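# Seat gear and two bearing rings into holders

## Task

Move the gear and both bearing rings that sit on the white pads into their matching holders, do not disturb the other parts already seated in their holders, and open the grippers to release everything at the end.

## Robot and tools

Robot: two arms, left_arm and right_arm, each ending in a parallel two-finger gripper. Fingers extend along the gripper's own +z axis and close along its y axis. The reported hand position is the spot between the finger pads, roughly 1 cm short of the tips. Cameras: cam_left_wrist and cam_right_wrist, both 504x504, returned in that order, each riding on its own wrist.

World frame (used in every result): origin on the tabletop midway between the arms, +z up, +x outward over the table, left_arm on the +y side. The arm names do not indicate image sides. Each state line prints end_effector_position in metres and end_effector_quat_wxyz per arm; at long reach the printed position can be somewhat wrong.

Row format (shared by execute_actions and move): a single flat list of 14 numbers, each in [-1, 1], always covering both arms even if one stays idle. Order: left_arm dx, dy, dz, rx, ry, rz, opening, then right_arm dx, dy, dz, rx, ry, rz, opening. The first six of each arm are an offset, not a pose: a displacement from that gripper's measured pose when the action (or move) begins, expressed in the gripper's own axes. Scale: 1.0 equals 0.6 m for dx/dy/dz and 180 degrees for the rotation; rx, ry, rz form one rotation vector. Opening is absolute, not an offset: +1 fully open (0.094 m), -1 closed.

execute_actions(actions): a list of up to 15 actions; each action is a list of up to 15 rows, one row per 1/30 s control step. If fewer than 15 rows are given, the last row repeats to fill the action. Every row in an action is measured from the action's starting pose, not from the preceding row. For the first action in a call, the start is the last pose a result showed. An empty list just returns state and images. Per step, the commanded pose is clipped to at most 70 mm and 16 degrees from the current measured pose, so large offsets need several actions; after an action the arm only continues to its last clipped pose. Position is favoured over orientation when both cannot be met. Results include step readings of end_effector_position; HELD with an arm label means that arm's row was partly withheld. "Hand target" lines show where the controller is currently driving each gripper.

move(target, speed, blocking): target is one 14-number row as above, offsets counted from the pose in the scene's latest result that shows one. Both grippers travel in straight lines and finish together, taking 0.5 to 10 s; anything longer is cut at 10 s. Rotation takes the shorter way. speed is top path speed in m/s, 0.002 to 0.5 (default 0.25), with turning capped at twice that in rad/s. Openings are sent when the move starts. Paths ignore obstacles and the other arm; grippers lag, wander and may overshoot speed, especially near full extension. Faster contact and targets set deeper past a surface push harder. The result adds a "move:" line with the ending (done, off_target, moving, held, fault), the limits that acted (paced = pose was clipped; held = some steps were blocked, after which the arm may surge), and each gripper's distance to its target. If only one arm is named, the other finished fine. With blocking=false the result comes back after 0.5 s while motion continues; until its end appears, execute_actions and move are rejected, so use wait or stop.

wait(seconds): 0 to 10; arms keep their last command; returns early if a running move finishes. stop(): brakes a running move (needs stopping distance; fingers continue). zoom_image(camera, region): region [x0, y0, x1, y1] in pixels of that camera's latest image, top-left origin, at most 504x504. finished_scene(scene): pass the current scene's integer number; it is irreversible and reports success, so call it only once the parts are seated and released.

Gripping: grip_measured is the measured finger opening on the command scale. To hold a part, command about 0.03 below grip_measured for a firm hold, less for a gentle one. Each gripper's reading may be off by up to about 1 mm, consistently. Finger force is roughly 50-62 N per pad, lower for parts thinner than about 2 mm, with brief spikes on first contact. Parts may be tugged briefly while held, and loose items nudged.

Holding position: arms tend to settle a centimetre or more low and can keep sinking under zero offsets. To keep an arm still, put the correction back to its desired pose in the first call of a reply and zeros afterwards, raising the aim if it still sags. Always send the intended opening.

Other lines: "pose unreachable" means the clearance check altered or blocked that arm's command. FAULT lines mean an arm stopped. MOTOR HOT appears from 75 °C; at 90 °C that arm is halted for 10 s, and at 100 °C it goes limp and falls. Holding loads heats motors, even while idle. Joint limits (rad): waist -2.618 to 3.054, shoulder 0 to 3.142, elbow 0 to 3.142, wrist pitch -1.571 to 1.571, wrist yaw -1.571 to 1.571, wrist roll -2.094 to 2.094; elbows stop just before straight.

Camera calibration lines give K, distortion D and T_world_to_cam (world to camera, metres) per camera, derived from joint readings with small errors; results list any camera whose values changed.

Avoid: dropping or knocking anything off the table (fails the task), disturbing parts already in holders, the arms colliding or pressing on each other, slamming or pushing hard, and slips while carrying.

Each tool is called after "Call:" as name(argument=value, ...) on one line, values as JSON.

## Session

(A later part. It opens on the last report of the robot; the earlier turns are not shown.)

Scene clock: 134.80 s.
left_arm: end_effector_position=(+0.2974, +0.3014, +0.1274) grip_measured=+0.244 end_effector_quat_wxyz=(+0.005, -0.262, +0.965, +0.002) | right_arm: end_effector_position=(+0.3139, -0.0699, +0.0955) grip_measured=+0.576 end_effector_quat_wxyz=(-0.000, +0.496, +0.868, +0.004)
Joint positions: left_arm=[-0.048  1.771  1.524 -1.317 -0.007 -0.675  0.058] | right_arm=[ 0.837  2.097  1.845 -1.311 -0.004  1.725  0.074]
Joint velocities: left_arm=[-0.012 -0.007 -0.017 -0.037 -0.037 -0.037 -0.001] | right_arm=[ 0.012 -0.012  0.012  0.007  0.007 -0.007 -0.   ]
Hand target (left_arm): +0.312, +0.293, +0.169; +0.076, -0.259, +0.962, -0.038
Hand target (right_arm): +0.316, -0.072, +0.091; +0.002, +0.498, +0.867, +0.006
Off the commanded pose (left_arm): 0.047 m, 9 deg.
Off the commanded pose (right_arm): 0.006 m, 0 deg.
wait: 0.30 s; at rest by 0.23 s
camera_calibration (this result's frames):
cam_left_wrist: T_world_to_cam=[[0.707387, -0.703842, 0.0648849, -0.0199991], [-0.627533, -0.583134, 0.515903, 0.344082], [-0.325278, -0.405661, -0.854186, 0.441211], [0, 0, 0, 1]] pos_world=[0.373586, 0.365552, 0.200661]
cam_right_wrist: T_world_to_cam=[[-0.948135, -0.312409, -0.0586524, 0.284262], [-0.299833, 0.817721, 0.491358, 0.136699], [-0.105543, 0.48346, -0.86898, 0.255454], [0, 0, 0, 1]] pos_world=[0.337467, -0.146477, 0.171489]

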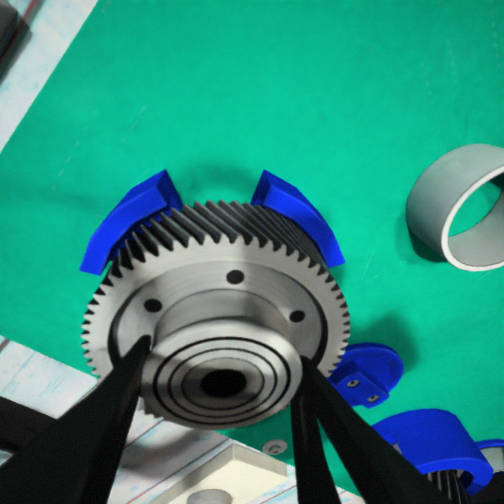

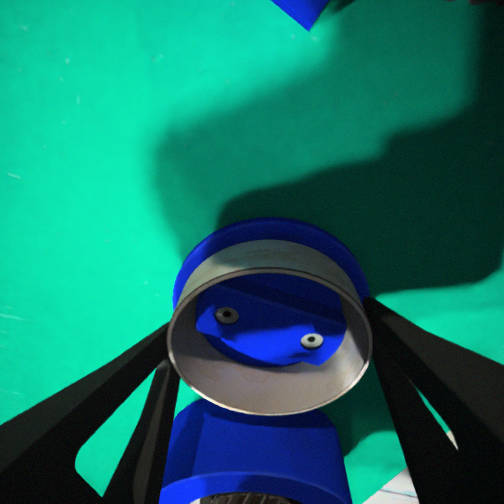

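Call:
zoom_image(camera="cam_left_wrist", region=[60, 140, 380, 320])

Call:
zoom_image(camera="cam_right_wrist", region=[140, 190, 400, 430])

Region (60, 140, 380, 320) of cam_left_wrist's 504x504 image, scaled by 1.575, with more detail than that image has; it fills the top 284 rows of this view, and the rest is white.

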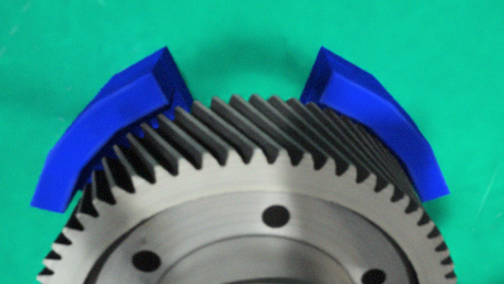

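Region (140, 190, 400, 430) of cam_right_wrist's 504x504 image, scaled by 1.938, with more detail than that image has; it fills the top 465 rows of this view, and the rest is white.

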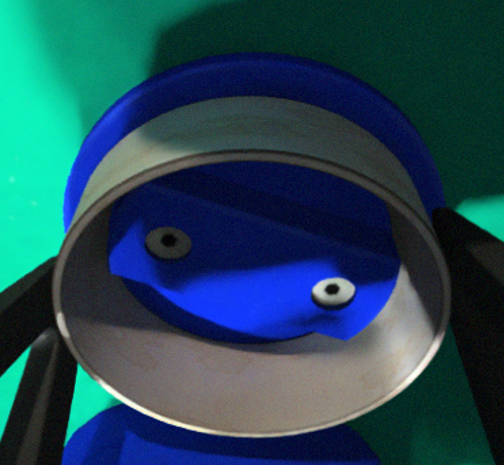

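Call:
execute_actions(actions=[[[-0.0177,-0.0271,-0.0711,0.0359,-0.0362,0.001,0.2,-0.0045,0.0013,0.0085,-0.002,0,0.002,0.52],[-0.0172,-0.0258,-0.0713,0.0354,-0.0354,0.001,0.2,-0.0045,0.0013,0.0095,-0.002,0,0.002,0.52],[-0.0168,-0.0246,-0.0714,0.035,-0.0345,0.001,0.2,-0.0045,0.0013,0.0105,-0.002,0,0.002,0.52],[-0.0163,-0.0234,-0.0716,0.0345,-0.0337,0.001,0.2,-0.0045,0.0013,0.0115,-0.002,0,0.002,0.52],[-0.0159,-0.0222,-0.0718,0.034,-0.0329,0.001,0.2,-0.0045,0.0013,0.0125,-0.002,0,0.002,0.52],[-0.0155,-0.0209,-0.072,0.0335,-0.0321,0.001,0.2,-0.0045,0.0013,0.0135,-0.002,0,0.002,0.52],[-0.015,-0.0197,-0.0722,0.033,-0.0313,0.001,0.2,-0.0045,0.0013,0.0145,-0.002,0,0.002,0.52],[-0.0146,-0.0185,-0.0723,0.0326,-0.0304,0.001,0.2,-0.0045,0.0013,0.0155,-0.002,0,0.002,0.52],[-0.0141,-0.0172,-0.0725,0.0321,-0.0296,0.001,0.2,-0.0045,0.0013,0.0165,-0.002,0,0.002,0.52],[-0.0137,-0.016,-0.0727,0.0316,-0.0288,0.001,0.2,-0.0045,0.0013,0.0175,-0.002,0,0.002,0.52]]])

Call:
wait(seconds=0.3)

Scene clock: 141.83 s.
left_arm: end_effector_position=(+0.2959, +0.3014, +0.1274) grip_measured=+0.244 end_effector_quat_wxyz=(+0.002, -0.261, +0.965, +0.002) | right_arm: end_effector_position=(+0.3137, -0.0701, +0.0945) grip_measured=+0.576 end_effector_quat_wxyz=(+0.000, +0.496, +0.868, +0.007)
Joint positions: left_arm=[-0.048  1.771  1.524 -1.323 -0.006 -0.674  0.058] | right_arm=[ 0.837  2.091  1.831 -1.298 -0.004  1.725  0.074]
Joint velocities: left_arm=[-0.002 -0.002 -0.027  0.051 -0.037 -0.022 -0.   ] | right_arm=[ 0.007 -0.002 -0.007  0.022  0.037 -0.037 -0.   ]
Hand target (left_arm): +0.306, +0.298, +0.169; +0.062, -0.260, +0.963, -0.034
Hand target (right_arm): +0.316, -0.072, +0.085; +0.001, +0.498, +0.867, +0.007
Off the commanded pose (left_arm): 0.046 m, 8 deg.
Off the commanded pose (right_arm): 0.010 m, 0 deg.
Step readings (end_effector_position):
0: left_arm (+0.2974, +0.3014, +0.1274) | right_arm (+0.3139, -0.0699, +0.0955)
1: left_arm (+0.2974, +0.3014, +0.1274) | right_arm (+0.3139, -0.0699, +0.0955)
2: left_arm (+0.2974, +0.3014, +0.1274) | right_arm (+0.3139, -0.0699, +0.0955)
4: left_arm (+0.2974, +0.3014, +0.1274) | right_arm (+0.3138, -0.0701, +0.0948)
8: left_arm (+0.2971, +0.3014, +0.1274) | right_arm (+0.3138, -0.0701, +0.0947)
15: end_effector_position above
camera_calibration (this result's frames):
cam_left_wrist: T_world_to_cam=[[0.707213, -0.704367, 0.0609715, -0.018271], [-0.624961, -0.582498, 0.519731, 0.341745], [-0.330565, -0.405665, -0.852152, 0.442046], [0, 0, 0, 1]] pos_world=[0.372624, 0.365519, 0.200189]
cam_right_wrist: T_world_to_cam=[[-0.948035, -0.311841, -0.0631307, 0.284403], [-0.301292, 0.81614, 0.493091, 0.137553], [-0.102243, 0.486489, -0.867684, 0.253692], [0, 0, 0, 1]] pos_world=[0.337005, -0.146992, 0.170253]

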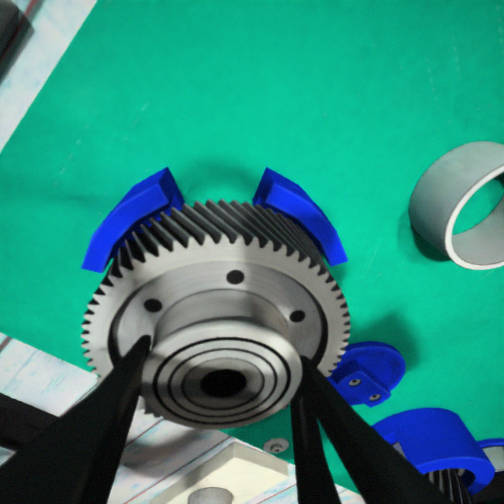

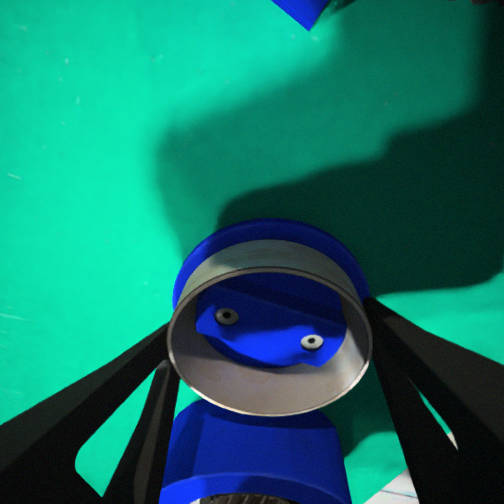

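Scene clock: 142.13 s.
left_arm: end_effector_position=(+0.2959, +0.3014, +0.1274) grip_measured=+0.244 end_effector_quat_wxyz=(+0.002, -0.261, +0.965, +0.002) | right_arm: end_effector_position=(+0.3138, -0.0701, +0.0945) grip_measured=+0.576 end_effector_quat_wxyz=(+0.000, +0.496, +0.868, +0.007)
Joint positions: left_arm=[-0.048  1.771  1.524 -1.323 -0.006 -0.674  0.058] | right_arm=[ 0.837  2.091  1.831 -1.298 -0.004  1.725  0.074]
Joint velocities: left_arm=[ 0.002 -0.002  0.002  0.037 -0.022  0.081  0.001] | right_arm=[ 0.002 -0.012 -0.007  0.066 -0.037 -0.081 -0.001]
Hand target (left_arm): +0.306, +0.298, +0.169; +0.062, -0.260, +0.963, -0.034
Hand target (right_arm): +0.316, -0.072, +0.085; +0.001, +0.498, +0.867, +0.007
Off the commanded pose (left_arm): 0.046 m, 8 deg.
Off the commanded pose (right_arm): 0.010 m, 0 deg.
wait: 0.30 s; at rest by 0.17 s
camera_calibration (this result's frames):
cam_left_wrist: T_world_to_cam=[[0.707213, -0.704367, 0.0609715, -0.018271], [-0.624961, -0.582498, 0.519731, 0.341745], [-0.330565, -0.405665, -0.852152, 0.442046], [0, 0, 0, 1]] pos_world=[0.372624, 0.365519, 0.200189]
cam_right_wrist: T_world_to_cam=[[-0.948016, -0.311826, -0.0634857, 0.28452], [-0.301437, 0.81602, 0.4932, 0.137552], [-0.101987, 0.486699, -0.867596, 0.253597], [0, 0, 0, 1]] pos_world=[0.337056, -0.14695, 0.170242]

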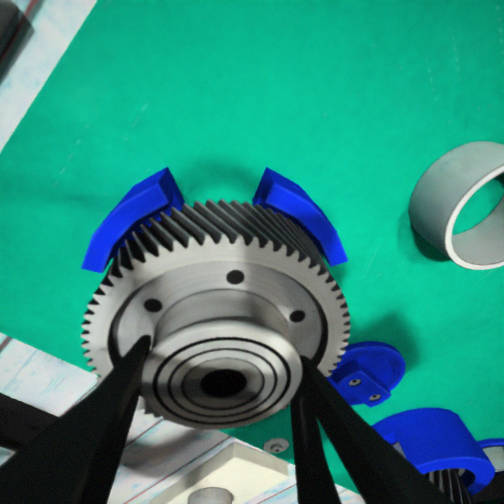

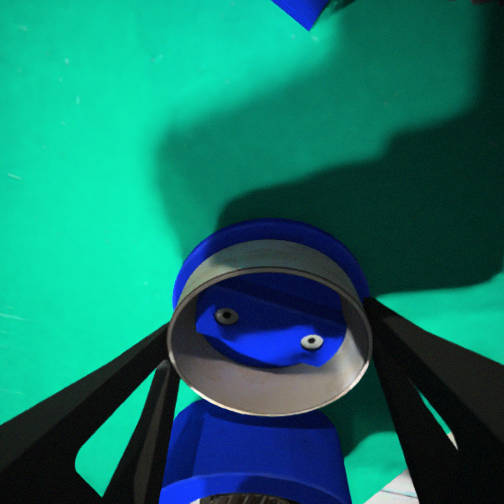

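Call:
zoom_image(camera="cam_right_wrist", region=[150, 200, 390, 425])

Call:
zoom_image(camera="cam_left_wrist", region=[60, 140, 380, 320])

Region (150, 200, 390, 425) of cam_right_wrist's 504x504 image, scaled by 2.100, with more detail than that image has; it fills the top 472 rows of this view, and the rest is white.

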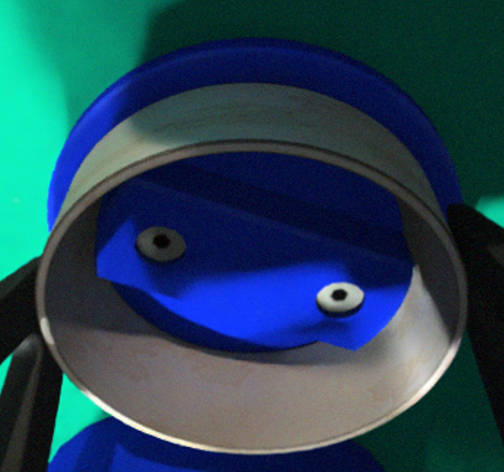

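Region (60, 140, 380, 320) of cam_left_wrist's 504x504 image, scaled by 1.575, with more detail than that image has; it fills the top 284 rows of this view, and the rest is white.

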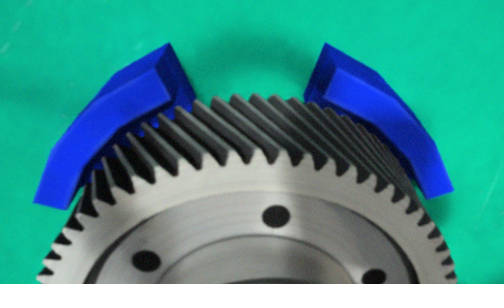

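Call:
execute_actions(actions=[[[-0.0152,-0.017,-0.0727,0.0324,-0.0302,0.001,0.2,-0.003,0.001,0.012,0,0,0,0.52],[-0.0149,-0.0168,-0.0727,0.0323,-0.0299,0.001,0.2,-0.002,0.001,0.008,0,0,0,0.52],[-0.0146,-0.0166,-0.0727,0.0321,-0.0297,0.001,0.2,-0.001,0,0.005,0,0,0,0.56],[-0.0144,-0.0164,-0.0727,0.032,-0.0294,0.001,0.2,0,0,0.003,0,0,0,0.62],[-0.0141,-0.0162,-0.0727,0.0318,-0.0292,0.001,0.2,0,0,0.002,0,0,0,0.7],[-0.0138,-0.016,-0.0727,0.0317,-0.0289,0.001,0.2,0,0,0,0,0,0,0.8],[-0.0135,-0.0158,-0.0727,0.0315,-0.0286,0.001,0.2,0,0,0,0,0,0,0.9],[-0.0135,-0.0158,-0.0727,0.0315,-0.0286,0.001,0.2,0,0,0,0,0,0,0.95],[-0.0135,-0.0158,-0.0727,0.0315,-0.0286,0.001,0.2,0,0,-0.003,0,0,0,0.95],[-0.0135,-0.0158,-0.0727,0.0315,-0.0286,0.001,0.2,0,0,-0.008,0,0,0,0.95],[-0.0135,-0.0158,-0.0727,0.0315,-0.0286,0.001,0.2,0,0,-0.015,0,0,0,0.95],[-0.0135,-0.0158,-0.0727,0.0315,-0.0286,0.001,0.2,0,0,-0.023,0,0,0,0.95],[-0.0135,-0.0158,-0.0727,0.0315,-0.0286,0.001,0.2,0,0,-0.031,0,0,0,0.95],[-0.0135,-0.0158,-0.0727,0.0315,-0.0286,0.001,0.2,0,0,-0.039,0,0,0,0.95],[-0.0135,-0.0158,-0.0727,0.0315,-0.0286,0.001,0.2,0,0,-0.047,0,0,0,0.95]]])

Call:
wait(seconds=0.3)

Scene clock: 145.33 s.
left_arm: end_effector_position=(+0.2958, +0.3013, +0.1274) grip_measured=+0.244 end_effector_quat_wxyz=(+0.002, -0.261, +0.965, +0.002) | right_arm: end_effector_position=(+0.3142, -0.0691, +0.1035) grip_measured=+0.948 end_effector_quat_wxyz=(-0.000, +0.496, +0.868, +0.009)
Joint positions: left_arm=[-0.048  1.771  1.524 -1.323 -0.006 -0.673  0.058] | right_arm=[ 0.837  2.091  1.868 -1.331 -0.007  1.725  0.091]
Joint velocities: left_arm=[ 0.002  0.002  0.002 -0.037 -0.022 -0.051 -0.001] | right_arm=[ 0.002 -0.007  0.51  -0.374 -0.007  0.007  0.001]
Hand target (left_arm): +0.305, +0.298, +0.169; +0.058, -0.259, +0.963, -0.033
Hand target (right_arm): +0.313, -0.070, +0.122; +0.001, +0.496, +0.868, +0.009
Off the commanded pose (left_arm): 0.045 m, 8 deg.
Off the commanded pose (right_arm): 0.019 m, 0 deg.
Step readings (end_effector_position):
0: left_arm (+0.2959, +0.3014, +0.1274) | right_arm (+0.3138, -0.0701, +0.0945)
1: left_arm (+0.2959, +0.3014, +0.1274) | right_arm (+0.3138, -0.0701, +0.0945)
2: left_arm (+0.2959, +0.3014, +0.1274) | right_arm (+0.3138, -0.0701, +0.0945)
4: left_arm (+0.2959, +0.3014, +0.1274) | right_arm (+0.3138, -0.0701, +0.0945)
8: left_arm (+0.2958, +0.3013, +0.1274) | right_arm (+0.3137, -0.0698, +0.0942)
15: end_effector_position above
camera_calibration (this result's frames):
cam_left_wrist: T_world_to_cam=[[0.706433, -0.705156, 0.0608866, -0.0177557], [-0.625399, -0.581616, 0.520191, 0.341454], [-0.331403, -0.405558, -0.851877, 0.44217], [0, 0, 0, 1]] pos_world=[0.372625, 0.365401, 0.200134]
cam_right_wrist: T_world_to_cam=[[-0.947974, -0.311593, -0.0652249, 0.285954], [-0.301684, 0.813881, 0.496573, 0.131998], [-0.101643, 0.490416, -0.865541, 0.260849], [0, 0, 0, 1]] pos_world=[0.337412, -0.146254, 0.17888]

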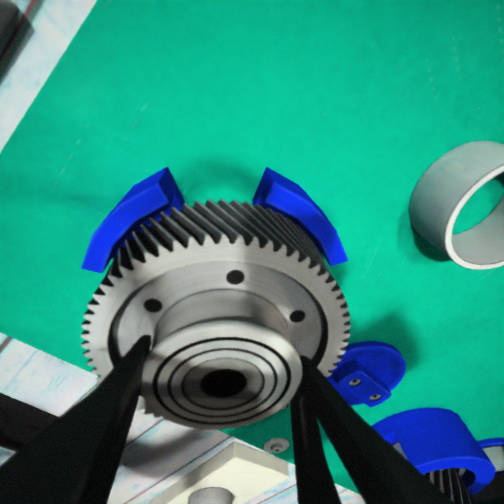

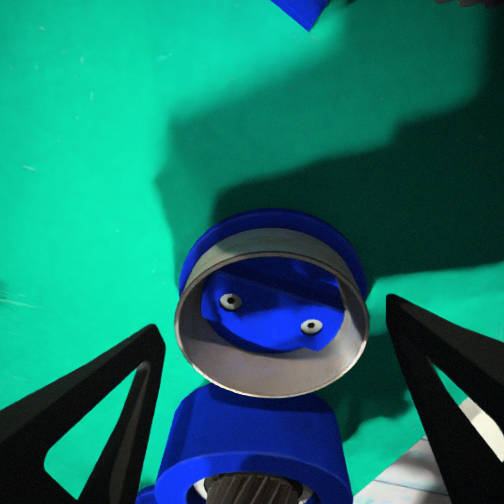

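Scene clock: 145.63 s.
left_arm: end_effector_position=(+0.2958, +0.3013, +0.1274) grip_measured=+0.244 end_effector_quat_wxyz=(+0.002, -0.261, +0.965, +0.002) | right_arm: end_effector_position=(+0.3154, -0.0680, +0.1139) grip_measured=+0.948 end_effector_quat_wxyz=(+0.001, +0.496, +0.868, +0.013)
Joint positions: left_arm=[-0.048  1.771  1.524 -1.323 -0.006 -0.673  0.058] | right_arm=[ 0.837  2.091  1.909 -1.364 -0.007  1.725  0.091]
Joint velocities: left_arm=[-0.007 -0.002 -0.002  0.081 -0.037 -0.051  0.001] | right_arm=[ 0.017 -0.012 -0.007 -0.037 -0.007 -0.022 -0.001]
Hand target (left_arm): +0.305, +0.298, +0.169; +0.058, -0.259, +0.963, -0.033
Hand target (right_arm): +0.313, -0.071, +0.122; +0.001, +0.496, +0.868, +0.009
Off the commanded pose (left_arm): 0.045 m, 8 deg.
Off the commanded pose (right_arm): 0.009 m, 1 deg.
wait: 0.30 s; no rest
camera_calibration (this result's frames):
cam_left_wrist: T_world_to_cam=[[0.706433, -0.705156, 0.0608866, -0.0177557], [-0.625399, -0.581616, 0.520191, 0.341454], [-0.331403, -0.405558, -0.851877, 0.44217], [0, 0, 0, 1]] pos_world=[0.372625, 0.365401, 0.200134]
cam_right_wrist: T_world_to_cam=[[-0.947548, -0.311242, -0.0726761, 0.288864], [-0.304765, 0.811351, 0.498826, 0.126911], [-0.09629, 0.494811, -0.86365, 0.267893], [0, 0, 0, 1]] pos_world=[0.338186, -0.145619, 0.189052]

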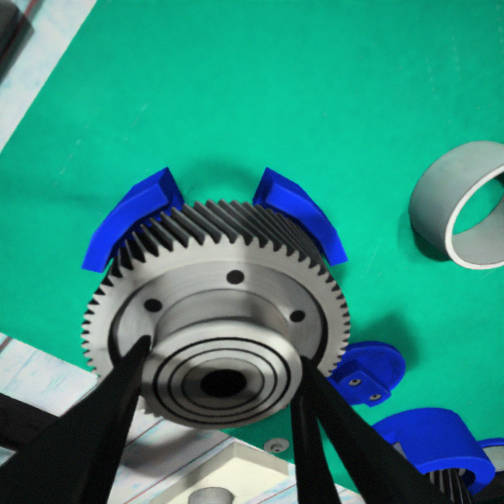

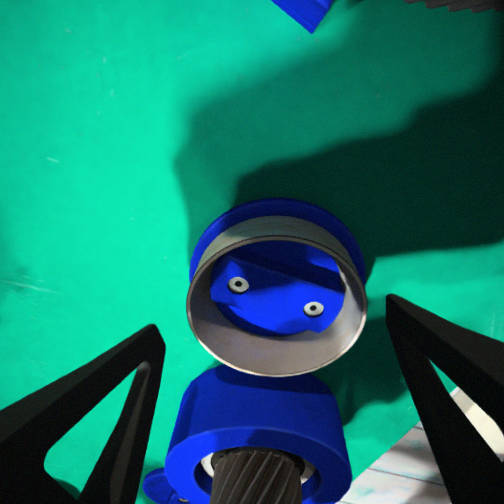

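Call:
execute_actions(actions=[[[-0.0135,-0.0158,-0.0719,0.0315,-0.0286,0.001,0.2,-0.002,-0.003,-0.018,0,0,0,0.95],[-0.0135,-0.0158,-0.0711,0.0315,-0.0286,0.001,0.2,-0.004,-0.007,-0.023,0,0,0,0.95],[-0.0135,-0.0158,-0.0702,0.0315,-0.0286,0.001,0.2,-0.006,-0.012,-0.028,0,0,0,0.95],[-0.0135,-0.0158,-0.0694,0.0315,-0.0286,0.001,0.2,-0.008,-0.017,-0.033,0,0,0,0.95],[-0.0135,-0.0158,-0.0686,0.0315,-0.0286,0.001,0.2,-0.01,-0.022,-0.038,0,0,0,0.95],[-0.0135,-0.0158,-0.0677,0.0315,-0.0286,0.001,0.2,-0.012,-0.028,-0.043,0,0,0,0.95],[-0.0135,-0.0158,-0.0669,0.0315,-0.0286,0.001,0.2,-0.015,-0.034,-0.048,0,0,0,0.95],[-0.0135,-0.0158,-0.0661,0.0315,-0.0286,0.001,0.2,-0.017,-0.04,-0.053,0,0,0,0.95],[-0.0135,-0.0158,-0.0652,0.0315,-0.0286,0.001,0.2,-0.02,-0.046,-0.058,0,0,0,0.95],[-0.0135,-0.0158,-0.0644,0.0315,-0.0286,0.001,0.2,-0.022,-0.052,-0.063,0,0,0,0.95],[-0.0135,-0.0158,-0.0644,0.0315,-0.0286,0.001,0.2,-0.025,-0.058,-0.068,0,0,0,0.95],[-0.0135,-0.0158,-0.0644,0.0315,-0.0286,0.001,0.2,-0.027,-0.064,-0.073,0,0,0,0.95],[-0.0135,-0.0158,-0.0644,0.0315,-0.0286,0.001,0.2,-0.03,-0.07,-0.078,0,0,0,0.95],[-0.0135,-0.0158,-0.0644,0.0315,-0.0286,0.001,0.2,-0.032,-0.074,-0.081,0,0,0,0.95],[-0.0135,-0.0158,-0.0644,0.0315,-0.0286,0.001,0.2,-0.033,-0.077,-0.083,0,0,0,0.95]]])

Call:
wait(seconds=0.2)

Scene clock: 151.97 s.
left_arm: end_effector_position=(+0.2958, +0.3013, +0.1274) grip_measured=+0.244 end_effector_quat_wxyz=(+0.002, -0.260, +0.966, +0.002) | right_arm: end_effector_position=(+0.2977, -0.0905, +0.1578) grip_measured=+0.948 end_effector_quat_wxyz=(+0.008, +0.496, +0.868, +0.034)
Joint positions: left_arm=[-0.048  1.771  1.524 -1.323 -0.006 -0.672  0.058] | right_arm=[ 0.819  1.941  1.863 -1.425 -0.011  1.708  0.091]
Joint velocities: left_arm=[-0.002 -0.002  0.002 -0.007  0.037 -0.022  0.   ] | right_arm=[-0.095 -0.408 -0.129 -0.198 -0.037 -0.095  0.001]
Hand target (left_arm): +0.305, +0.298, +0.165; +0.058, -0.259, +0.964, -0.033
Hand target (right_arm): +0.285, -0.107, +0.163; +0.001, +0.496, +0.868, +0.013
Off the commanded pose (left_arm): 0.041 m, 8 deg.
Off the commanded pose (right_arm): 0.023 m, 3 deg.
Step readings (end_effector_position):
0: left_arm (+0.2958, +0.3013, +0.1274) | right_arm (+0.3141, -0.0691, +0.1138)
1: left_arm (+0.2958, +0.3013, +0.1274) | right_arm (+0.3140, -0.0691, +0.1138)
2: left_arm (+0.2958, +0.3013, +0.1274) | right_arm (+0.3138, -0.0691, +0.1138)
4: left_arm (+0.2958, +0.3013, +0.1274) | right_arm (+0.3130, -0.0697, +0.1143)
8: left_arm (+0.2958, +0.3013, +0.1274) | right_arm (+0.3102, -0.0718, +0.1243)
15: end_effector_position above
camera_calibration (this result's frames):
cam_left_wrist: T_world_to_cam=[[0.705895, -0.705695, 0.0608826, -0.0174337], [-0.625841, -0.581139, 0.520193, 0.341441], [-0.331716, -0.405304, -0.851876, 0.442186], [0, 0, 0, 1]] pos_world=[0.372674, 0.365342, 0.200134]
cam_right_wrist: T_world_to_cam=[[-0.944733, -0.307897, -0.112602, 0.274101], [-0.320665, 0.796375, 0.512797, 0.119022], [-0.0682154, 0.520564, -0.851093, 0.307217], [0, 0, 0, 1]] pos_world=[0.318076, -0.170318, 0.2313]

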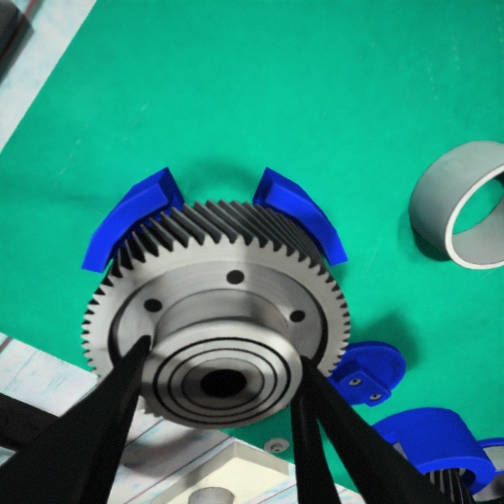

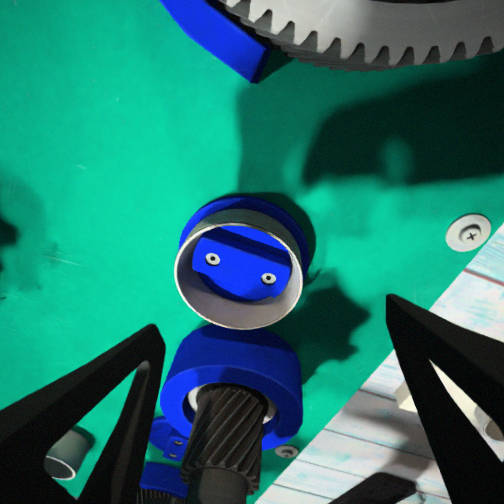

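Scene clock: 152.17 s.
left_arm: end_effector_position=(+0.2958, +0.3013, +0.1274) grip_measured=+0.244 end_effector_quat_wxyz=(+0.002, -0.260, +0.966, +0.002) | right_arm: end_effector_position=(+0.2934, -0.0975, +0.1656) grip_measured=+0.948 end_effector_quat_wxyz=(+0.008, +0.496, +0.867, +0.033)
Joint positions: left_arm=[-0.048  1.771  1.524 -1.323 -0.006 -0.672  0.058] | right_arm=[ 0.811  1.914  1.858 -1.448 -0.011  1.702  0.091]
Joint velocities: left_arm=[-0.007 -0.002 -0.002  0.022  0.095 -0.081 -0.001] | right_arm=[-0.017 -0.007 -0.09  -0.066  0.051 -0.066 -0.001]
Hand target (left_arm): +0.305, +0.298, +0.165; +0.058, -0.259, +0.964, -0.033
Hand target (right_arm): +0.285, -0.107, +0.163; +0.001, +0.496, +0.868, +0.013
Off the commanded pose (left_arm): 0.041 m, 8 deg.
Off the commanded pose (right_arm): 0.015 m, 2 deg.
wait: 0.20 s; no rest
camera_calibration (this result's frames):
cam_left_wrist: T_world_to_cam=[[0.705895, -0.705695, 0.0608826, -0.0174337], [-0.625841, -0.581139, 0.520193, 0.341441], [-0.331716, -0.405304, -0.851876, 0.442186], [0, 0, 0, 1]] pos_world=[0.372674, 0.365342, 0.200134]
cam_right_wrist: T_world_to_cam=[[-0.945257, -0.306517, -0.111966, 0.268923], [-0.319189, 0.797093, 0.512602, 0.118832], [-0.0678742, 0.520279, -0.851295, 0.317141], [0, 0, 0, 1]] pos_world=[0.313657, -0.177293, 0.239177]

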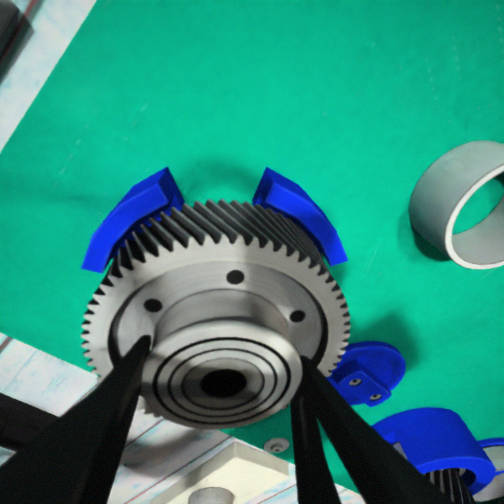

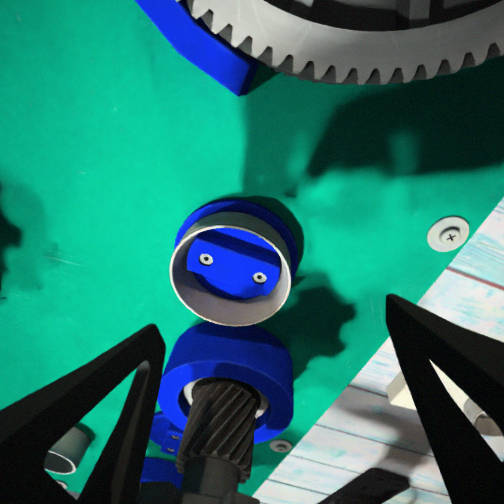

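Call:
execute_actions(actions=[[[-0.0135,-0.0158,-0.0634,0.0315,-0.0286,0.001,0.2,-0.005,-0.023,0.003,0.012,-0.004,-0.002,0.95],[-0.0135,-0.0158,-0.0624,0.0315,-0.0286,0.001,0.2,-0.001,-0.029,0.002,0.013,-0.004,-0.006,0.95],[-0.0135,-0.0158,-0.0614,0.0315,-0.0286,0.001,0.2,0.005,-0.038,0.001,0.014,-0.004,-0.012,0.95],[-0.0135,-0.0158,-0.0604,0.0315,-0.0286,0.001,0.2,0.012,-0.049,-0.001,0.015,-0.005,-0.019,0.95],[-0.0135,-0.0158,-0.0594,0.0315,-0.0286,0.001,0.2,0.02,-0.061,-0.003,0.016,-0.005,-0.027,0.95],[-0.0135,-0.0158,-0.0584,0.0315,-0.0286,0.001,0.2,0.029,-0.074,-0.005,0.017,-0.005,-0.035,0.95],[-0.0135,-0.0158,-0.0574,0.0315,-0.0286,0.001,0.2,0.038,-0.088,-0.007,0.018,-0.005,-0.044,0.95],[-0.0135,-0.0158,-0.0564,0.0315,-0.0286,0.001,0.2,0.047,-0.101,-0.009,0.019,-0.006,-0.052,0.95],[-0.0135,-0.0158,-0.0554,0.0315,-0.0286,0.001,0.2,0.055,-0.115,-0.011,0.02,-0.006,-0.061,0.95],[-0.0135,-0.0158,-0.0544,0.0315,-0.0286,0.001,0.2,0.064,-0.128,-0.013,0.021,-0.006,-0.069,0.95],[-0.0135,-0.0158,-0.0534,0.0315,-0.0286,0.001,0.2,0.073,-0.141,-0.015,0.021,-0.006,-0.078,0.95],[-0.0135,-0.0158,-0.0524,0.0315,-0.0286,0.001,0.2,0.082,-0.155,-0.017,0.021,-0.006,-0.086,0.95],[-0.0135,-0.0158,-0.0524,0.0315,-0.0286,0.001,0.2,0.09,-0.168,-0.019,0.021,-0.006,-0.094,0.95],[-0.0135,-0.0158,-0.0524,0.0315,-0.0286,0.001,0.2,0.099,-0.182,-0.02,0.021,-0.006,-0.103,0.95],[-0.0135,-0.0158,-0.0524,0.0315,-0.0286,0.001,0.2,0.1075,-0.195,-0.021,0.021,-0.006,-0.111,0.95]]])

Call:
wait(seconds=0.2)

Scene clock: 158.23 s.
left_arm: end_effector_position=(+0.2954, +0.3013, +0.1184) grip_measured=+0.244 end_effector_quat_wxyz=(+0.001, -0.260, +0.966, +0.002) | right_arm: end_effector_position=(+0.1845, -0.0925, +0.1667) grip_measured=+0.948 end_effector_quat_wxyz=(-0.002, +0.367, +0.930, +0.006)
Joint positions: left_arm=[-0.048  1.771  1.489 -1.288 -0.005 -0.671  0.058] | right_arm=[ 1.052  1.675  1.57  -1.455 -0.008  1.654  0.091]
Joint velocities: left_arm=[-0.007 -0.007 -0.022  0.095  0.007  0.066 -0.001] | right_arm=[ 0.779 -0.696 -0.569  0.037  0.007  0.022 -0.   ]
Hand target (left_arm): +0.305, +0.298, +0.158; +0.058, -0.259, +0.964, -0.033
Hand target (right_arm): +0.162, -0.101, +0.171; -0.000, +0.339, +0.941, -0.004
Off the commanded pose (left_arm): 0.042 m, 8 deg.
Off the commanded pose (right_arm): 0.027 m, 4 deg.
Step readings (end_effector_position):
0: left_arm (+0.2958, +0.3013, +0.1274) | right_arm (+0.2918, -0.0987, +0.1637)
1: left_arm (+0.2957, +0.3014, +0.1273) | right_arm (+0.2918, -0.0987, +0.1637)
2: left_arm (+0.2956, +0.3014, +0.1270) | right_arm (+0.2913, -0.0991, +0.1632)
4: left_arm (+0.2955, +0.3013, +0.1257) | right_arm (+0.2862, -0.1015, +0.1605)
8: left_arm (+0.2953, +0.3013, +0.1224) | right_arm (+0.2568, -0.1031, +0.1559)
15: end_effector_position above
camera_calibration (this result's frames):
cam_left_wrist: T_world_to_cam=[[0.705136, -0.706487, 0.0604941, -0.0160905], [-0.626081, -0.580285, 0.520857, 0.345617], [-0.332875, -0.40515, -0.851497, 0.434594], [0, 0, 0, 1]] pos_world=[0.372396, 0.365264, 0.191012]
cam_right_wrist: T_world_to_cam=[[-0.821265, -0.567351, -0.0603053, 0.112065], [-0.51807, 0.697272, 0.495393, 0.109874], [-0.239013, 0.438092, -0.866573, 0.334584], [0, 0, 0, 1]] pos_world=[0.228928, -0.159611, 0.242269]

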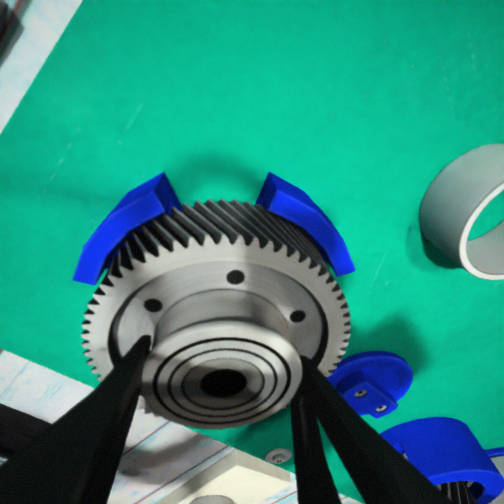

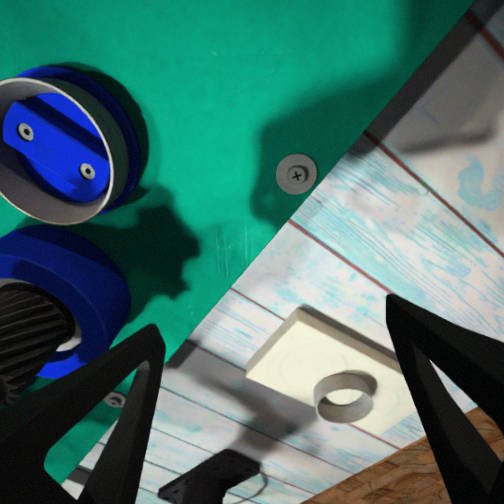

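Scene clock: 158.43 s.
left_arm: end_effector_position=(+0.2953, +0.3013, +0.1183) grip_measured=+0.244 end_effector_quat_wxyz=(+0.001, -0.260, +0.966, +0.002) | right_arm: end_effector_position=(+0.1634, -0.0916, +0.1728) grip_measured=+0.948 end_effector_quat_wxyz=(-0.004, +0.339, +0.941, +0.010)
Joint positions: left_arm=[-0.048  1.771  1.488 -1.288 -0.005 -0.67   0.058] | right_arm=[ 1.109  1.627  1.542 -1.469 -0.012  1.652  0.091]
Joint velocities: left_arm=[-0.032  0.002 -0.007 -0.051 -0.125 -0.11  -0.   ] | right_arm=[-0.012 -0.007 -0.007 -0.051 -0.051  0.022 -0.001]
Hand target (left_arm): +0.305, +0.298, +0.157; +0.058, -0.258, +0.964, -0.033
Hand target (right_arm): +0.162, -0.101, +0.170; -0.000, +0.339, +0.941, -0.003
Off the commanded pose (left_arm): 0.043 m, 8 deg.
Off the commanded pose (right_arm): 0.011 m, 2 deg.
wait: 0.20 s; no rest
camera_calibration (this result's frames):
cam_left_wrist: T_world_to_cam=[[0.704893, -0.706736, 0.0604152, -0.0158898], [-0.626076, -0.579878, 0.521316, 0.345391], [-0.3334, -0.405296, -0.851222, 0.434621], [0, 0, 0, 1]] pos_world=[0.372344, 0.365205, 0.190862]
cam_right_wrist: T_world_to_cam=[[-0.786245, -0.614482, -0.0650413, 0.0863346], [-0.558605, 0.661832, 0.499939, 0.0978809], [-0.264157, 0.429407, -0.863615, 0.337214], [0, 0, 0, 1]] pos_world=[0.211635, -0.156532, 0.247904]

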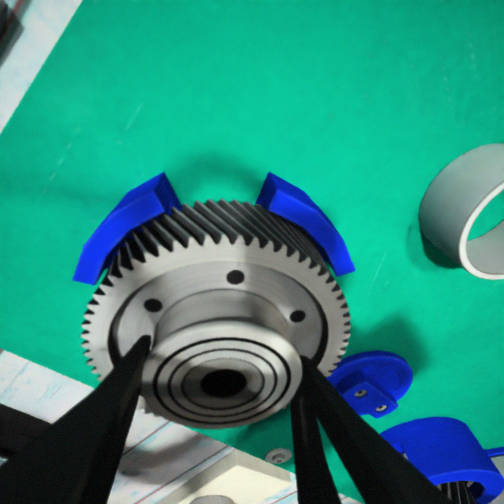

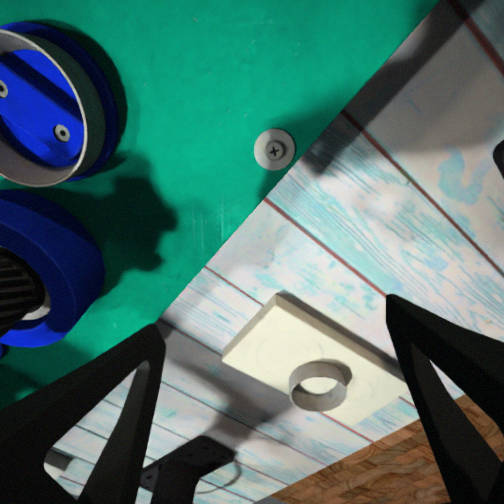

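Call:
execute_actions(actions=[[[-0.0142,-0.0162,-0.0664,0.0318,-0.0291,0.001,0.2,0.0,-0.012,0,0.005,0,-0.002,0.95],[-0.0142,-0.0162,-0.0652,0.0318,-0.0291,0.001,0.2,0.008,-0.015,0,0.005,0,-0.006,0.95],[-0.0142,-0.0162,-0.064,0.0318,-0.0291,0.001,0.2,0.018,-0.019,-0.001,0.005,0,-0.011,0.95],[-0.0142,-0.0162,-0.0628,0.0318,-0.0291,0.001,0.2,0.03,-0.024,-0.001,0.005,0,-0.017,0.95],[-0.0142,-0.0162,-0.0616,0.0318,-0.0291,0.001,0.2,0.043,-0.03,-0.002,0.005,0,-0.024,0.95],[-0.0142,-0.0162,-0.0604,0.0318,-0.0291,0.001,0.2,0.056,-0.036,-0.002,0.005,0,-0.031,0.95],[-0.0142,-0.0162,-0.0592,0.0318,-0.0291,0.001,0.2,0.069,-0.042,-0.003,0.005,0,-0.038,0.95],[-0.0142,-0.0162,-0.058,0.0318,-0.0291,0.001,0.2,0.082,-0.048,-0.003,0.005,0,-0.045,0.95],[-0.0142,-0.0162,-0.0568,0.0318,-0.0291,0.001,0.2,0.095,-0.054,-0.004,0.005,0,-0.052,0.95],[-0.0142,-0.0162,-0.0556,0.0318,-0.0291,0.001,0.2,0.108,-0.06,-0.004,0.005,0,-0.058,0.95],[-0.0142,-0.0162,-0.0544,0.0318,-0.0291,0.001,0.2,0.121,-0.066,-0.005,0.005,0,-0.064,0.95],[-0.0142,-0.0162,-0.0532,0.0318,-0.0291,0.001,0.2,0.133,-0.071,-0.005,0.005,0,-0.07,0.95],[-0.0142,-0.0162,-0.052,0.0318,-0.0291,0.001,0.2,0.143,-0.076,-0.005,0.005,0,-0.075,0.95],[-0.0142,-0.0162,-0.0508,0.0318,-0.0291,0.001,0.2,0.151,-0.08,-0.005,0.005,0,-0.079,0.95],[-0.0142,-0.0162,-0.0496,0.0318,-0.0291,0.001,0.2,0.156,-0.082,-0.005,0.005,0,-0.081,0.95]]])

Call:
wait(seconds=0.3)

Scene clock: 161.37 s.
left_arm: end_effector_position=(+0.2949, +0.3017, +0.1169) grip_measured=+0.244 end_effector_quat_wxyz=(+0.004, -0.259, +0.966, -0.001) | right_arm: end_effector_position=(+0.0708, -0.0619, +0.1728) grip_measured=+0.948 end_effector_quat_wxyz=(-0.012, +0.211, +0.977, +0.008)
Joint positions: left_arm=[-0.046  1.763  1.473 -1.274 -0.002 -0.667  0.058] | right_arm=[ 1.445  1.584  1.498 -1.469 -0.024  1.721  0.091]
Joint velocities: left_arm=[-0.007 -0.037 -0.071 -0.022 -0.11  -0.022  0.001] | right_arm=[ 0.657 -0.012  0.007  0.007 -0.095  0.3    0.001]
Hand target (left_arm): +0.306, +0.298, +0.148; +0.058, -0.258, +0.964, -0.034
Hand target (right_arm): +0.060, -0.070, +0.175; -0.010, +0.217, +0.976, +0.001
Off the commanded pose (left_arm): 0.034 m, 7 deg.
Off the commanded pose (right_arm): 0.014 m, 1 deg.
Step readings (end_effector_position):
0: left_arm (+0.2953, +0.3013, +0.1183) | right_arm (+0.1634, -0.0916, +0.1728)
1: left_arm (+0.2954, +0.3013, +0.1183) | right_arm (+0.1633, -0.0915, +0.1728)
2: left_arm (+0.2954, +0.3013, +0.1183) | right_arm (+0.1630, -0.0913, +0.1728)
4: left_arm (+0.2954, +0.3013, +0.1180) | right_arm (+0.1597, -0.0895, +0.1725)
8: left_arm (+0.2952, +0.3014, +0.1174) | right_arm (+0.1317, -0.0811, +0.1697)
15: end_effector_position above
camera_calibration (this result's frames):
cam_left_wrist: T_world_to_cam=[[0.704209, -0.706757, 0.0677107, -0.0158933], [-0.629608, -0.577554, 0.51964, 0.346633], [-0.328153, -0.408566, -0.851698, 0.432935], [0, 0, 0, 1]] pos_world=[0.371503, 0.365849, 0.189682]
cam_right_wrist: T_world_to_cam=[[-0.598116, -0.799303, -0.0580695, 0.00587069], [-0.705961, 0.4912, 0.510237, 0.0245858], [-0.37931, 0.346176, -0.858071, 0.302093], [0, 0, 0, 1]] pos_world=[0.135455, -0.111961, 0.247014]

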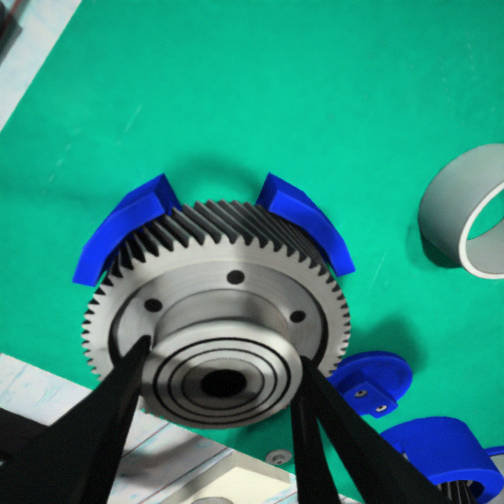

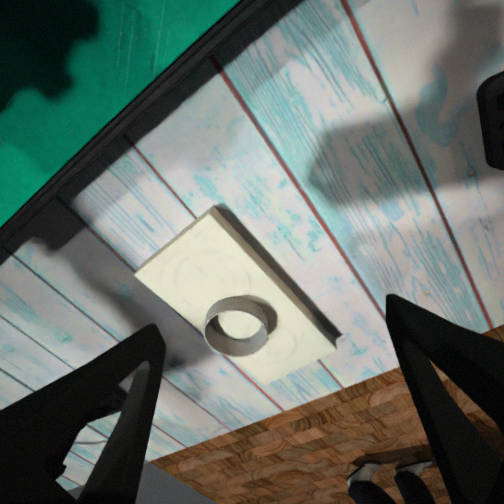

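Scene clock: 161.67 s.
left_arm: end_effector_position=(+0.2949, +0.3016, +0.1168) grip_measured=+0.244 end_effector_quat_wxyz=(+0.005, -0.259, +0.966, -0.001) | right_arm: end_effector_position=(+0.0599, -0.0592, +0.1730) grip_measured=+0.948 end_effector_quat_wxyz=(-0.015, +0.210, +0.978, +0.008)
Joint positions: left_arm=[-0.046  1.76   1.47  -1.271 -0.001 -0.667  0.058] | right_arm=[ 1.482  1.584  1.498 -1.469 -0.03   1.755  0.091]
Joint velocities: left_arm=[-0.017  0.007  0.002 -0.051 -0.022  0.022  0.   ] | right_arm=[-0.002  0.007 -0.007  0.022 -0.022  0.037 -0.   ]
Hand target (left_arm): +0.306, +0.298, +0.148; +0.058, -0.258, +0.964, -0.034
Hand target (right_arm): +0.060, -0.070, +0.175; -0.010, +0.217, +0.976, +0.001
Off the commanded pose (left_arm): 0.034 m, 7 deg.
Off the commanded pose (right_arm): 0.011 m, 2 deg.
wait: 0.30 s; no rest
camera_calibration (this result's frames):
cam_left_wrist: T_world_to_cam=[[0.704028, -0.706707, 0.0700686, -0.016215], [-0.630954, -0.577159, 0.518445, 0.347076], [-0.325948, -0.40921, -0.852235, 0.432465], [0, 0, 0, 1]] pos_world=[0.371366, 0.365828, 0.189758]
cam_right_wrist: T_world_to_cam=[[-0.595634, -0.801354, -0.0552435, 0.000679229], [-0.704529, 0.488154, 0.515116, 0.0143961], [-0.385823, 0.345741, -0.855338, 0.297032], [0, 0, 0, 1]] pos_world=[0.125149, -0.109179, 0.246685]

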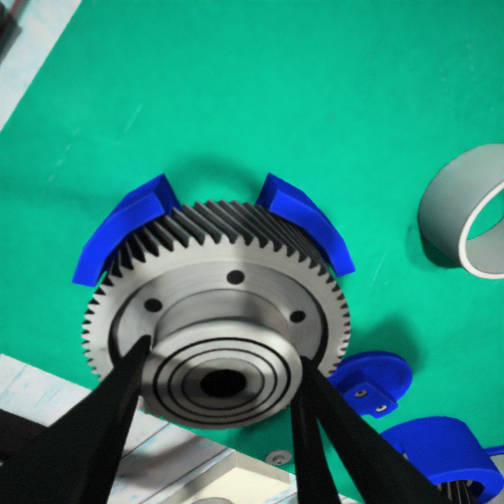

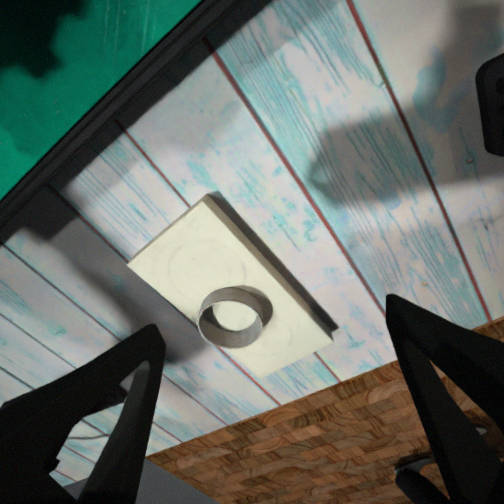

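Call:
zoom_image(camera="cam_left_wrist", region=[50, 150, 380, 330])

Call:
zoom_image(camera="cam_right_wrist", region=[120, 190, 350, 390])

Region (50, 150, 380, 330) of cam_left_wrist's 504x504 image, scaled by 1.527, with more detail than that image has; it fills the top 275 rows of this view, and the rest is white.

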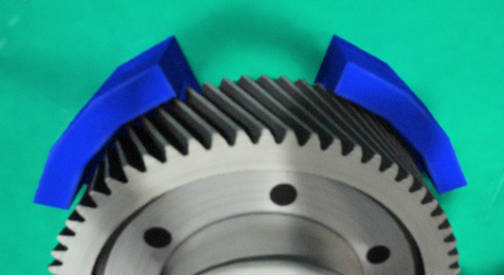

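Region (120, 190, 350, 390) of cam_right_wrist's 504x504 image, scaled by 2.191, with more detail than that image has; it fills the top 438 rows of this view, and the rest is white.

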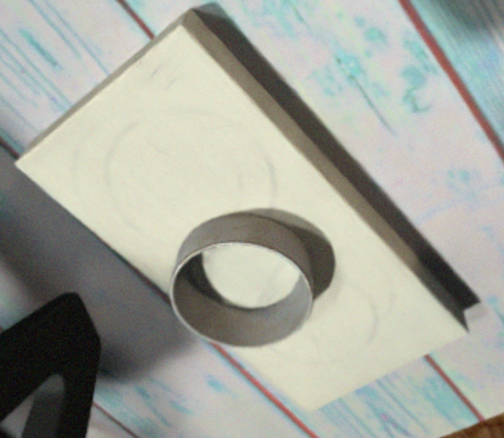

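Call:
execute_actions(actions=[[[-0.0128,-0.0148,-0.0476,0.027,-0.0243,0,0.2,-0.004,-0.012,-0.003,0,0,0.003,0.95],[-0.0114,-0.0132,-0.0432,0.024,-0.0216,0,0.2,-0.009,-0.013,-0.003,0,0,0.007,0.95],[-0.0099,-0.0115,-0.0388,0.021,-0.0189,0,0.2,-0.015,-0.014,-0.004,0,0,0.011,0.95],[-0.0085,-0.0099,-0.0344,0.018,-0.0162,0,0.2,-0.023,-0.015,-0.004,0,0,0.017,0.95],[-0.0071,-0.0082,-0.03,0.015,-0.0135,0,0.2,-0.031,-0.016,-0.004,0,0,0.023,0.95],[-0.0057,-0.0066,-0.0256,0.012,-0.0108,0,0.2,-0.039,-0.017,-0.005,0,0,0.029,0.95],[-0.0043,-0.005,-0.0212,0.009,-0.0081,0,0.2,-0.047,-0.018,-0.005,0,0,0.035,0.95],[-0.0028,-0.0033,-0.0168,0.006,-0.0054,0,0.2,-0.055,-0.019,-0.005,0,0,0.041,0.95],[-0.0014,-0.0017,-0.0124,0.003,-0.0027,0,0.2,-0.063,-0.02,-0.006,0,0,0.047,0.95],[0,0,-0.008,0,0,0,0.2,-0.071,-0.021,-0.006,0,0,0.053,0.95],[0,0,-0.008,0,0,0,0.22,-0.079,-0.022,-0.006,0,0,0.059,0.95],[0,0,-0.008,0,0,0,0.26,-0.087,-0.023,-0.007,0,0,0.065,0.95],[0,0,-0.008,0,0,0,0.34,-0.095,-0.024,-0.007,0,0,0.071,0.95],[0,0,-0.008,0,0,0,0.44,-0.103,-0.025,-0.007,0,0,0.077,0.95],[0,0,-0.008,0,0,0,0.52,-0.111,-0.026,-0.008,0,0,0.083,0.95]],[[0,0,-0.008,0,0,0,0.52,-0.028,-0.002,-0.006,0,0,0.018,0.95],[0,0,-0.01,0,0,0,0.52,-0.036,-0.002,-0.006,0,0,0.024,0.95],[0,0,-0.014,0,0,0,0.52,-0.044,-0.002,-0.007,0,0,0.03,0.95],[0,0,-0.019,0,0,0,0.52,-0.052,-0.001,-0.007,0,0,0.036,0.95],[0,0,-0.025,0,0,0,0.52,-0.06,-0.001,-0.008,0,0,0.042,0.95],[0,0,-0.032,0,0,0,0.52,-0.068,0,-0.008,0,0,0.048,0.95],[0,0,-0.039,0,0,0,0.52,-0.076,0,-0.009,0,0,0.054,0.95],[0,0,-0.046,0,0,0,0.52,-0.084,0,-0.009,0,0,0.06,0.95],[0,0,-0.053,0,0,0,0.52,-0.092,0,-0.01,0,0,0.066,0.95],[0,0,-0.06,0,0,0,0.52,-0.1,0,-0.01,0,0,0.072,0.95],[0,0,-0.067,0,0,0,0.52,-0.108,0,-0.01,0,0,0.078,0.95],[0,0,-0.074,0,0,0,0.52,-0.115,0,-0.01,0,0,0.083,0.95],[0,0,-0.081,0,0,0,0.52,-0.121,0,-0.01,0,0,0.088,0.95],[0,0,-0.087,0,0,0,0.52,-0.126,0,-0.01,0,0,0.092,0.95],[0,0,-0.092,0,0,0,0.52,-0.13,0,-0.01,0,0,0.095,0.95]]])

Scene clock: 168.80 s.
left_arm: end_effector_position=(+0.2981, +0.3013, +0.1580) grip_measured=+0.518 end_effector_quat_wxyz=(+0.012, -0.259, +0.966, -0.004) | right_arm: end_effector_position=(+0.1690, -0.1233, +0.1746) grip_measured=+0.948 end_effector_quat_wxyz=(-0.016, +0.440, +0.898, +0.017)
Joint positions: left_arm=[-0.045  1.763  1.637 -1.42  -0.001 -0.667  0.071] | right_arm=[ 1.005  1.537  1.458 -1.467 -0.04   1.766  0.091]
Joint velocities: left_arm=[-0.002 -0.002  0.51  -0.462 -0.037 -0.037  0.   ] | right_arm=[-0.369 -0.002  0.002  0.037 -0.007  0.022 -0.001]
Hand target (left_arm): +0.293, +0.303, +0.170; +0.003, -0.260, +0.966, -0.001
Hand target (right_arm): +0.171, -0.133, +0.179; -0.015, +0.451, +0.892, +0.013
Off the commanded pose (left_arm): 0.014 m, 1 deg.
Off the commanded pose (right_arm): 0.010 m, 2 deg.
Step readings (end_effector_position; steps 1 to 15: 1st action; 16 to 30: 2nd action):
0: left_arm (+0.2949, +0.3016, +0.1168) | right_arm (+0.0599, -0.0592, +0.1730)
1: left_arm (+0.2949, +0.3016, +0.1168) | right_arm (+0.0598, -0.0592, +0.1730)
2: left_arm (+0.2949, +0.3016, +0.1168) | right_arm (+0.0598, -0.0592, +0.1730)
4: left_arm (+0.2949, +0.3016, +0.1168) | right_arm (+0.0614, -0.0599, +0.1728)
8: left_arm (+0.2947, +0.3016, +0.1165) | right_arm (+0.0753, -0.0695, +0.1720)
15: left_arm (+0.2937, +0.3019, +0.1159) | right_arm (+0.1078, -0.0859, +0.1745)
16: left_arm (+0.2933, +0.3020, +0.1159) | right_arm (+0.1124, -0.0879, +0.1746)
17: left_arm (+0.2927, +0.3020, +0.1159) | right_arm (+0.1168, -0.0900, +0.1746)
19: left_arm (+0.2910, +0.3023, +0.1163) | right_arm (+0.1257, -0.0945, +0.1746)
23: left_arm (+0.2907, +0.3023, +0.1258) | right_arm (+0.1427, -0.1044, +0.1746)
30: end_effector_position above
camera_calibration (this result's frames):
cam_left_wrist: T_world_to_cam=[[0.702909, -0.706547, 0.0819158, -0.0231447], [-0.638529, -0.576077, 0.51031, 0.33073], [-0.313368, -0.411007, -0.85608, 0.465885], [0, 0, 0, 1]] pos_world=[0.373443, 0.365655, 0.231957]
cam_right_wrist: T_world_to_cam=[[-0.901998, -0.427748, -0.0585674, 0.112824], [-0.392133, 0.754922, 0.525665, 0.0999653], [-0.180639, 0.497115, -0.848673, 0.34557], [0, 0, 0, 1]] pos_world=[0.20339, -0.198994, 0.247335]

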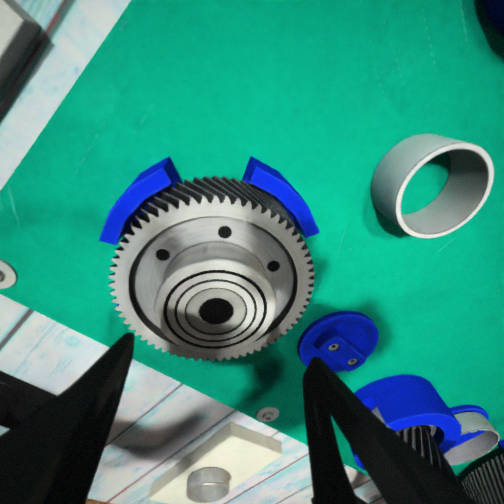

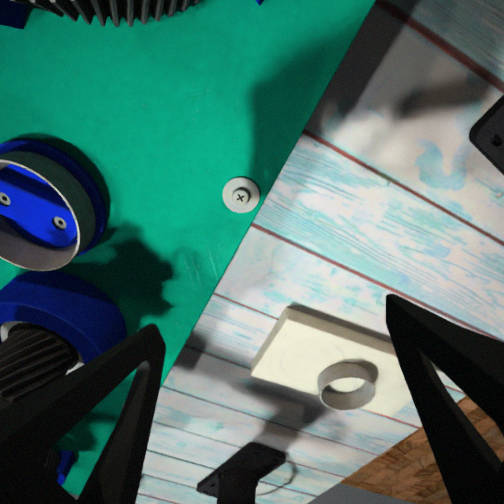

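Call:
move(target=[0.6849,-0.0957,0.1036,-0.0026,0.0077,0.1667,1,-0.015,-0.008,-0.007,0,0,0.008,0.95], speed=0.35)

Scene clock: 172.80 s.
left_arm: end_effector_position=(-0.0219, +0.0567, +0.0761) grip_measured=+1.000 end_effector_quat_wxyz=(+0.015, +0.005, +1.000, +0.021) | right_arm: end_effector_position=(+0.1732, -0.1268, +0.1747) grip_measured=+0.948 end_effector_quat_wxyz=(-0.017, +0.449, +0.893, +0.017)
Joint positions: left_arm=[-1.483  1.702  1.238 -1.149 -0.03  -1.57   0.094] | right_arm=[ 0.983  1.537  1.458 -1.467 -0.042  1.766  0.091]
Joint velocities: left_arm=[-0.017 -0.007 -0.017 -0.007 -0.051  0.051  0.   ] | right_arm=[-0.002  0.012  0.002  0.022 -0.022 -0.007 -0.001]
Hand target (left_arm): -0.017, +0.049, +0.082; +0.028, +0.000, +1.000, +0.010
Hand target (right_arm): +0.171, -0.133, +0.178; -0.016, +0.451, +0.892, +0.017
Off the commanded pose (left_arm): 0.017 m, 3 deg.
Off the commanded pose (right_arm): 0.008 m, 0 deg.
move: off_target (left_arm)
camera_calibration (this result's frames):
cam_left_wrist: T_world_to_cam=[[0.244381, -0.969235, 0.0293392, 0.0445419], [-0.848289, -0.199032, 0.490705, 0.00284086], [-0.469769, -0.144807, -0.870832, 0.177513], [0, 0, 0, 1]] pos_world=[0.0749147, 0.0694421, 0.151883]
cam_right_wrist: T_world_to_cam=[[-0.911149, -0.408003, -0.0578042, 0.119069], [-0.374919, 0.762578, 0.527173, 0.101953], [-0.171008, 0.502005, -0.84779, 0.346866], [0, 0, 0, 1]] pos_world=[0.206031, -0.203295, 0.247205]

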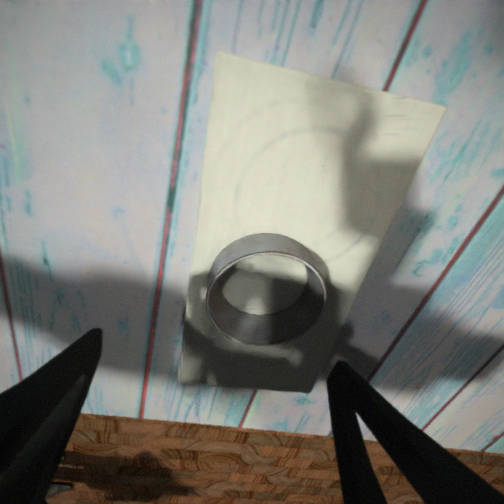

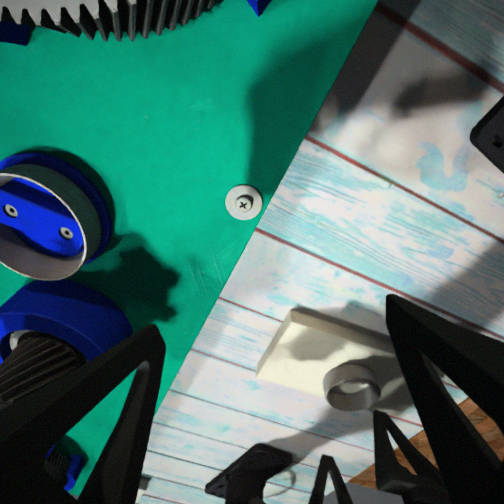

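Call:
zoom_image(camera="cam_left_wrist", region=[190, 220, 350, 360])

Region (190, 220, 350, 360) of cam_left_wrist's 504x504 image, scaled by 3.150, with more detail than that image has; it fills the top 441 rows of this view, and the rest is white.

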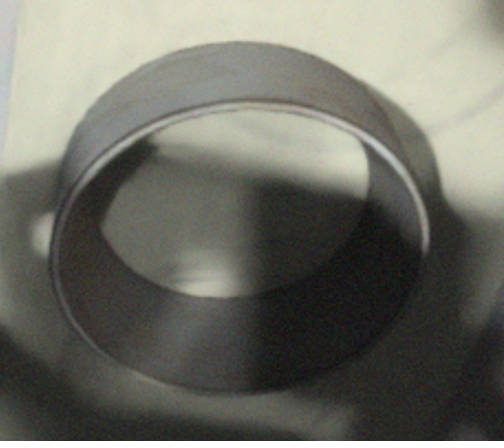

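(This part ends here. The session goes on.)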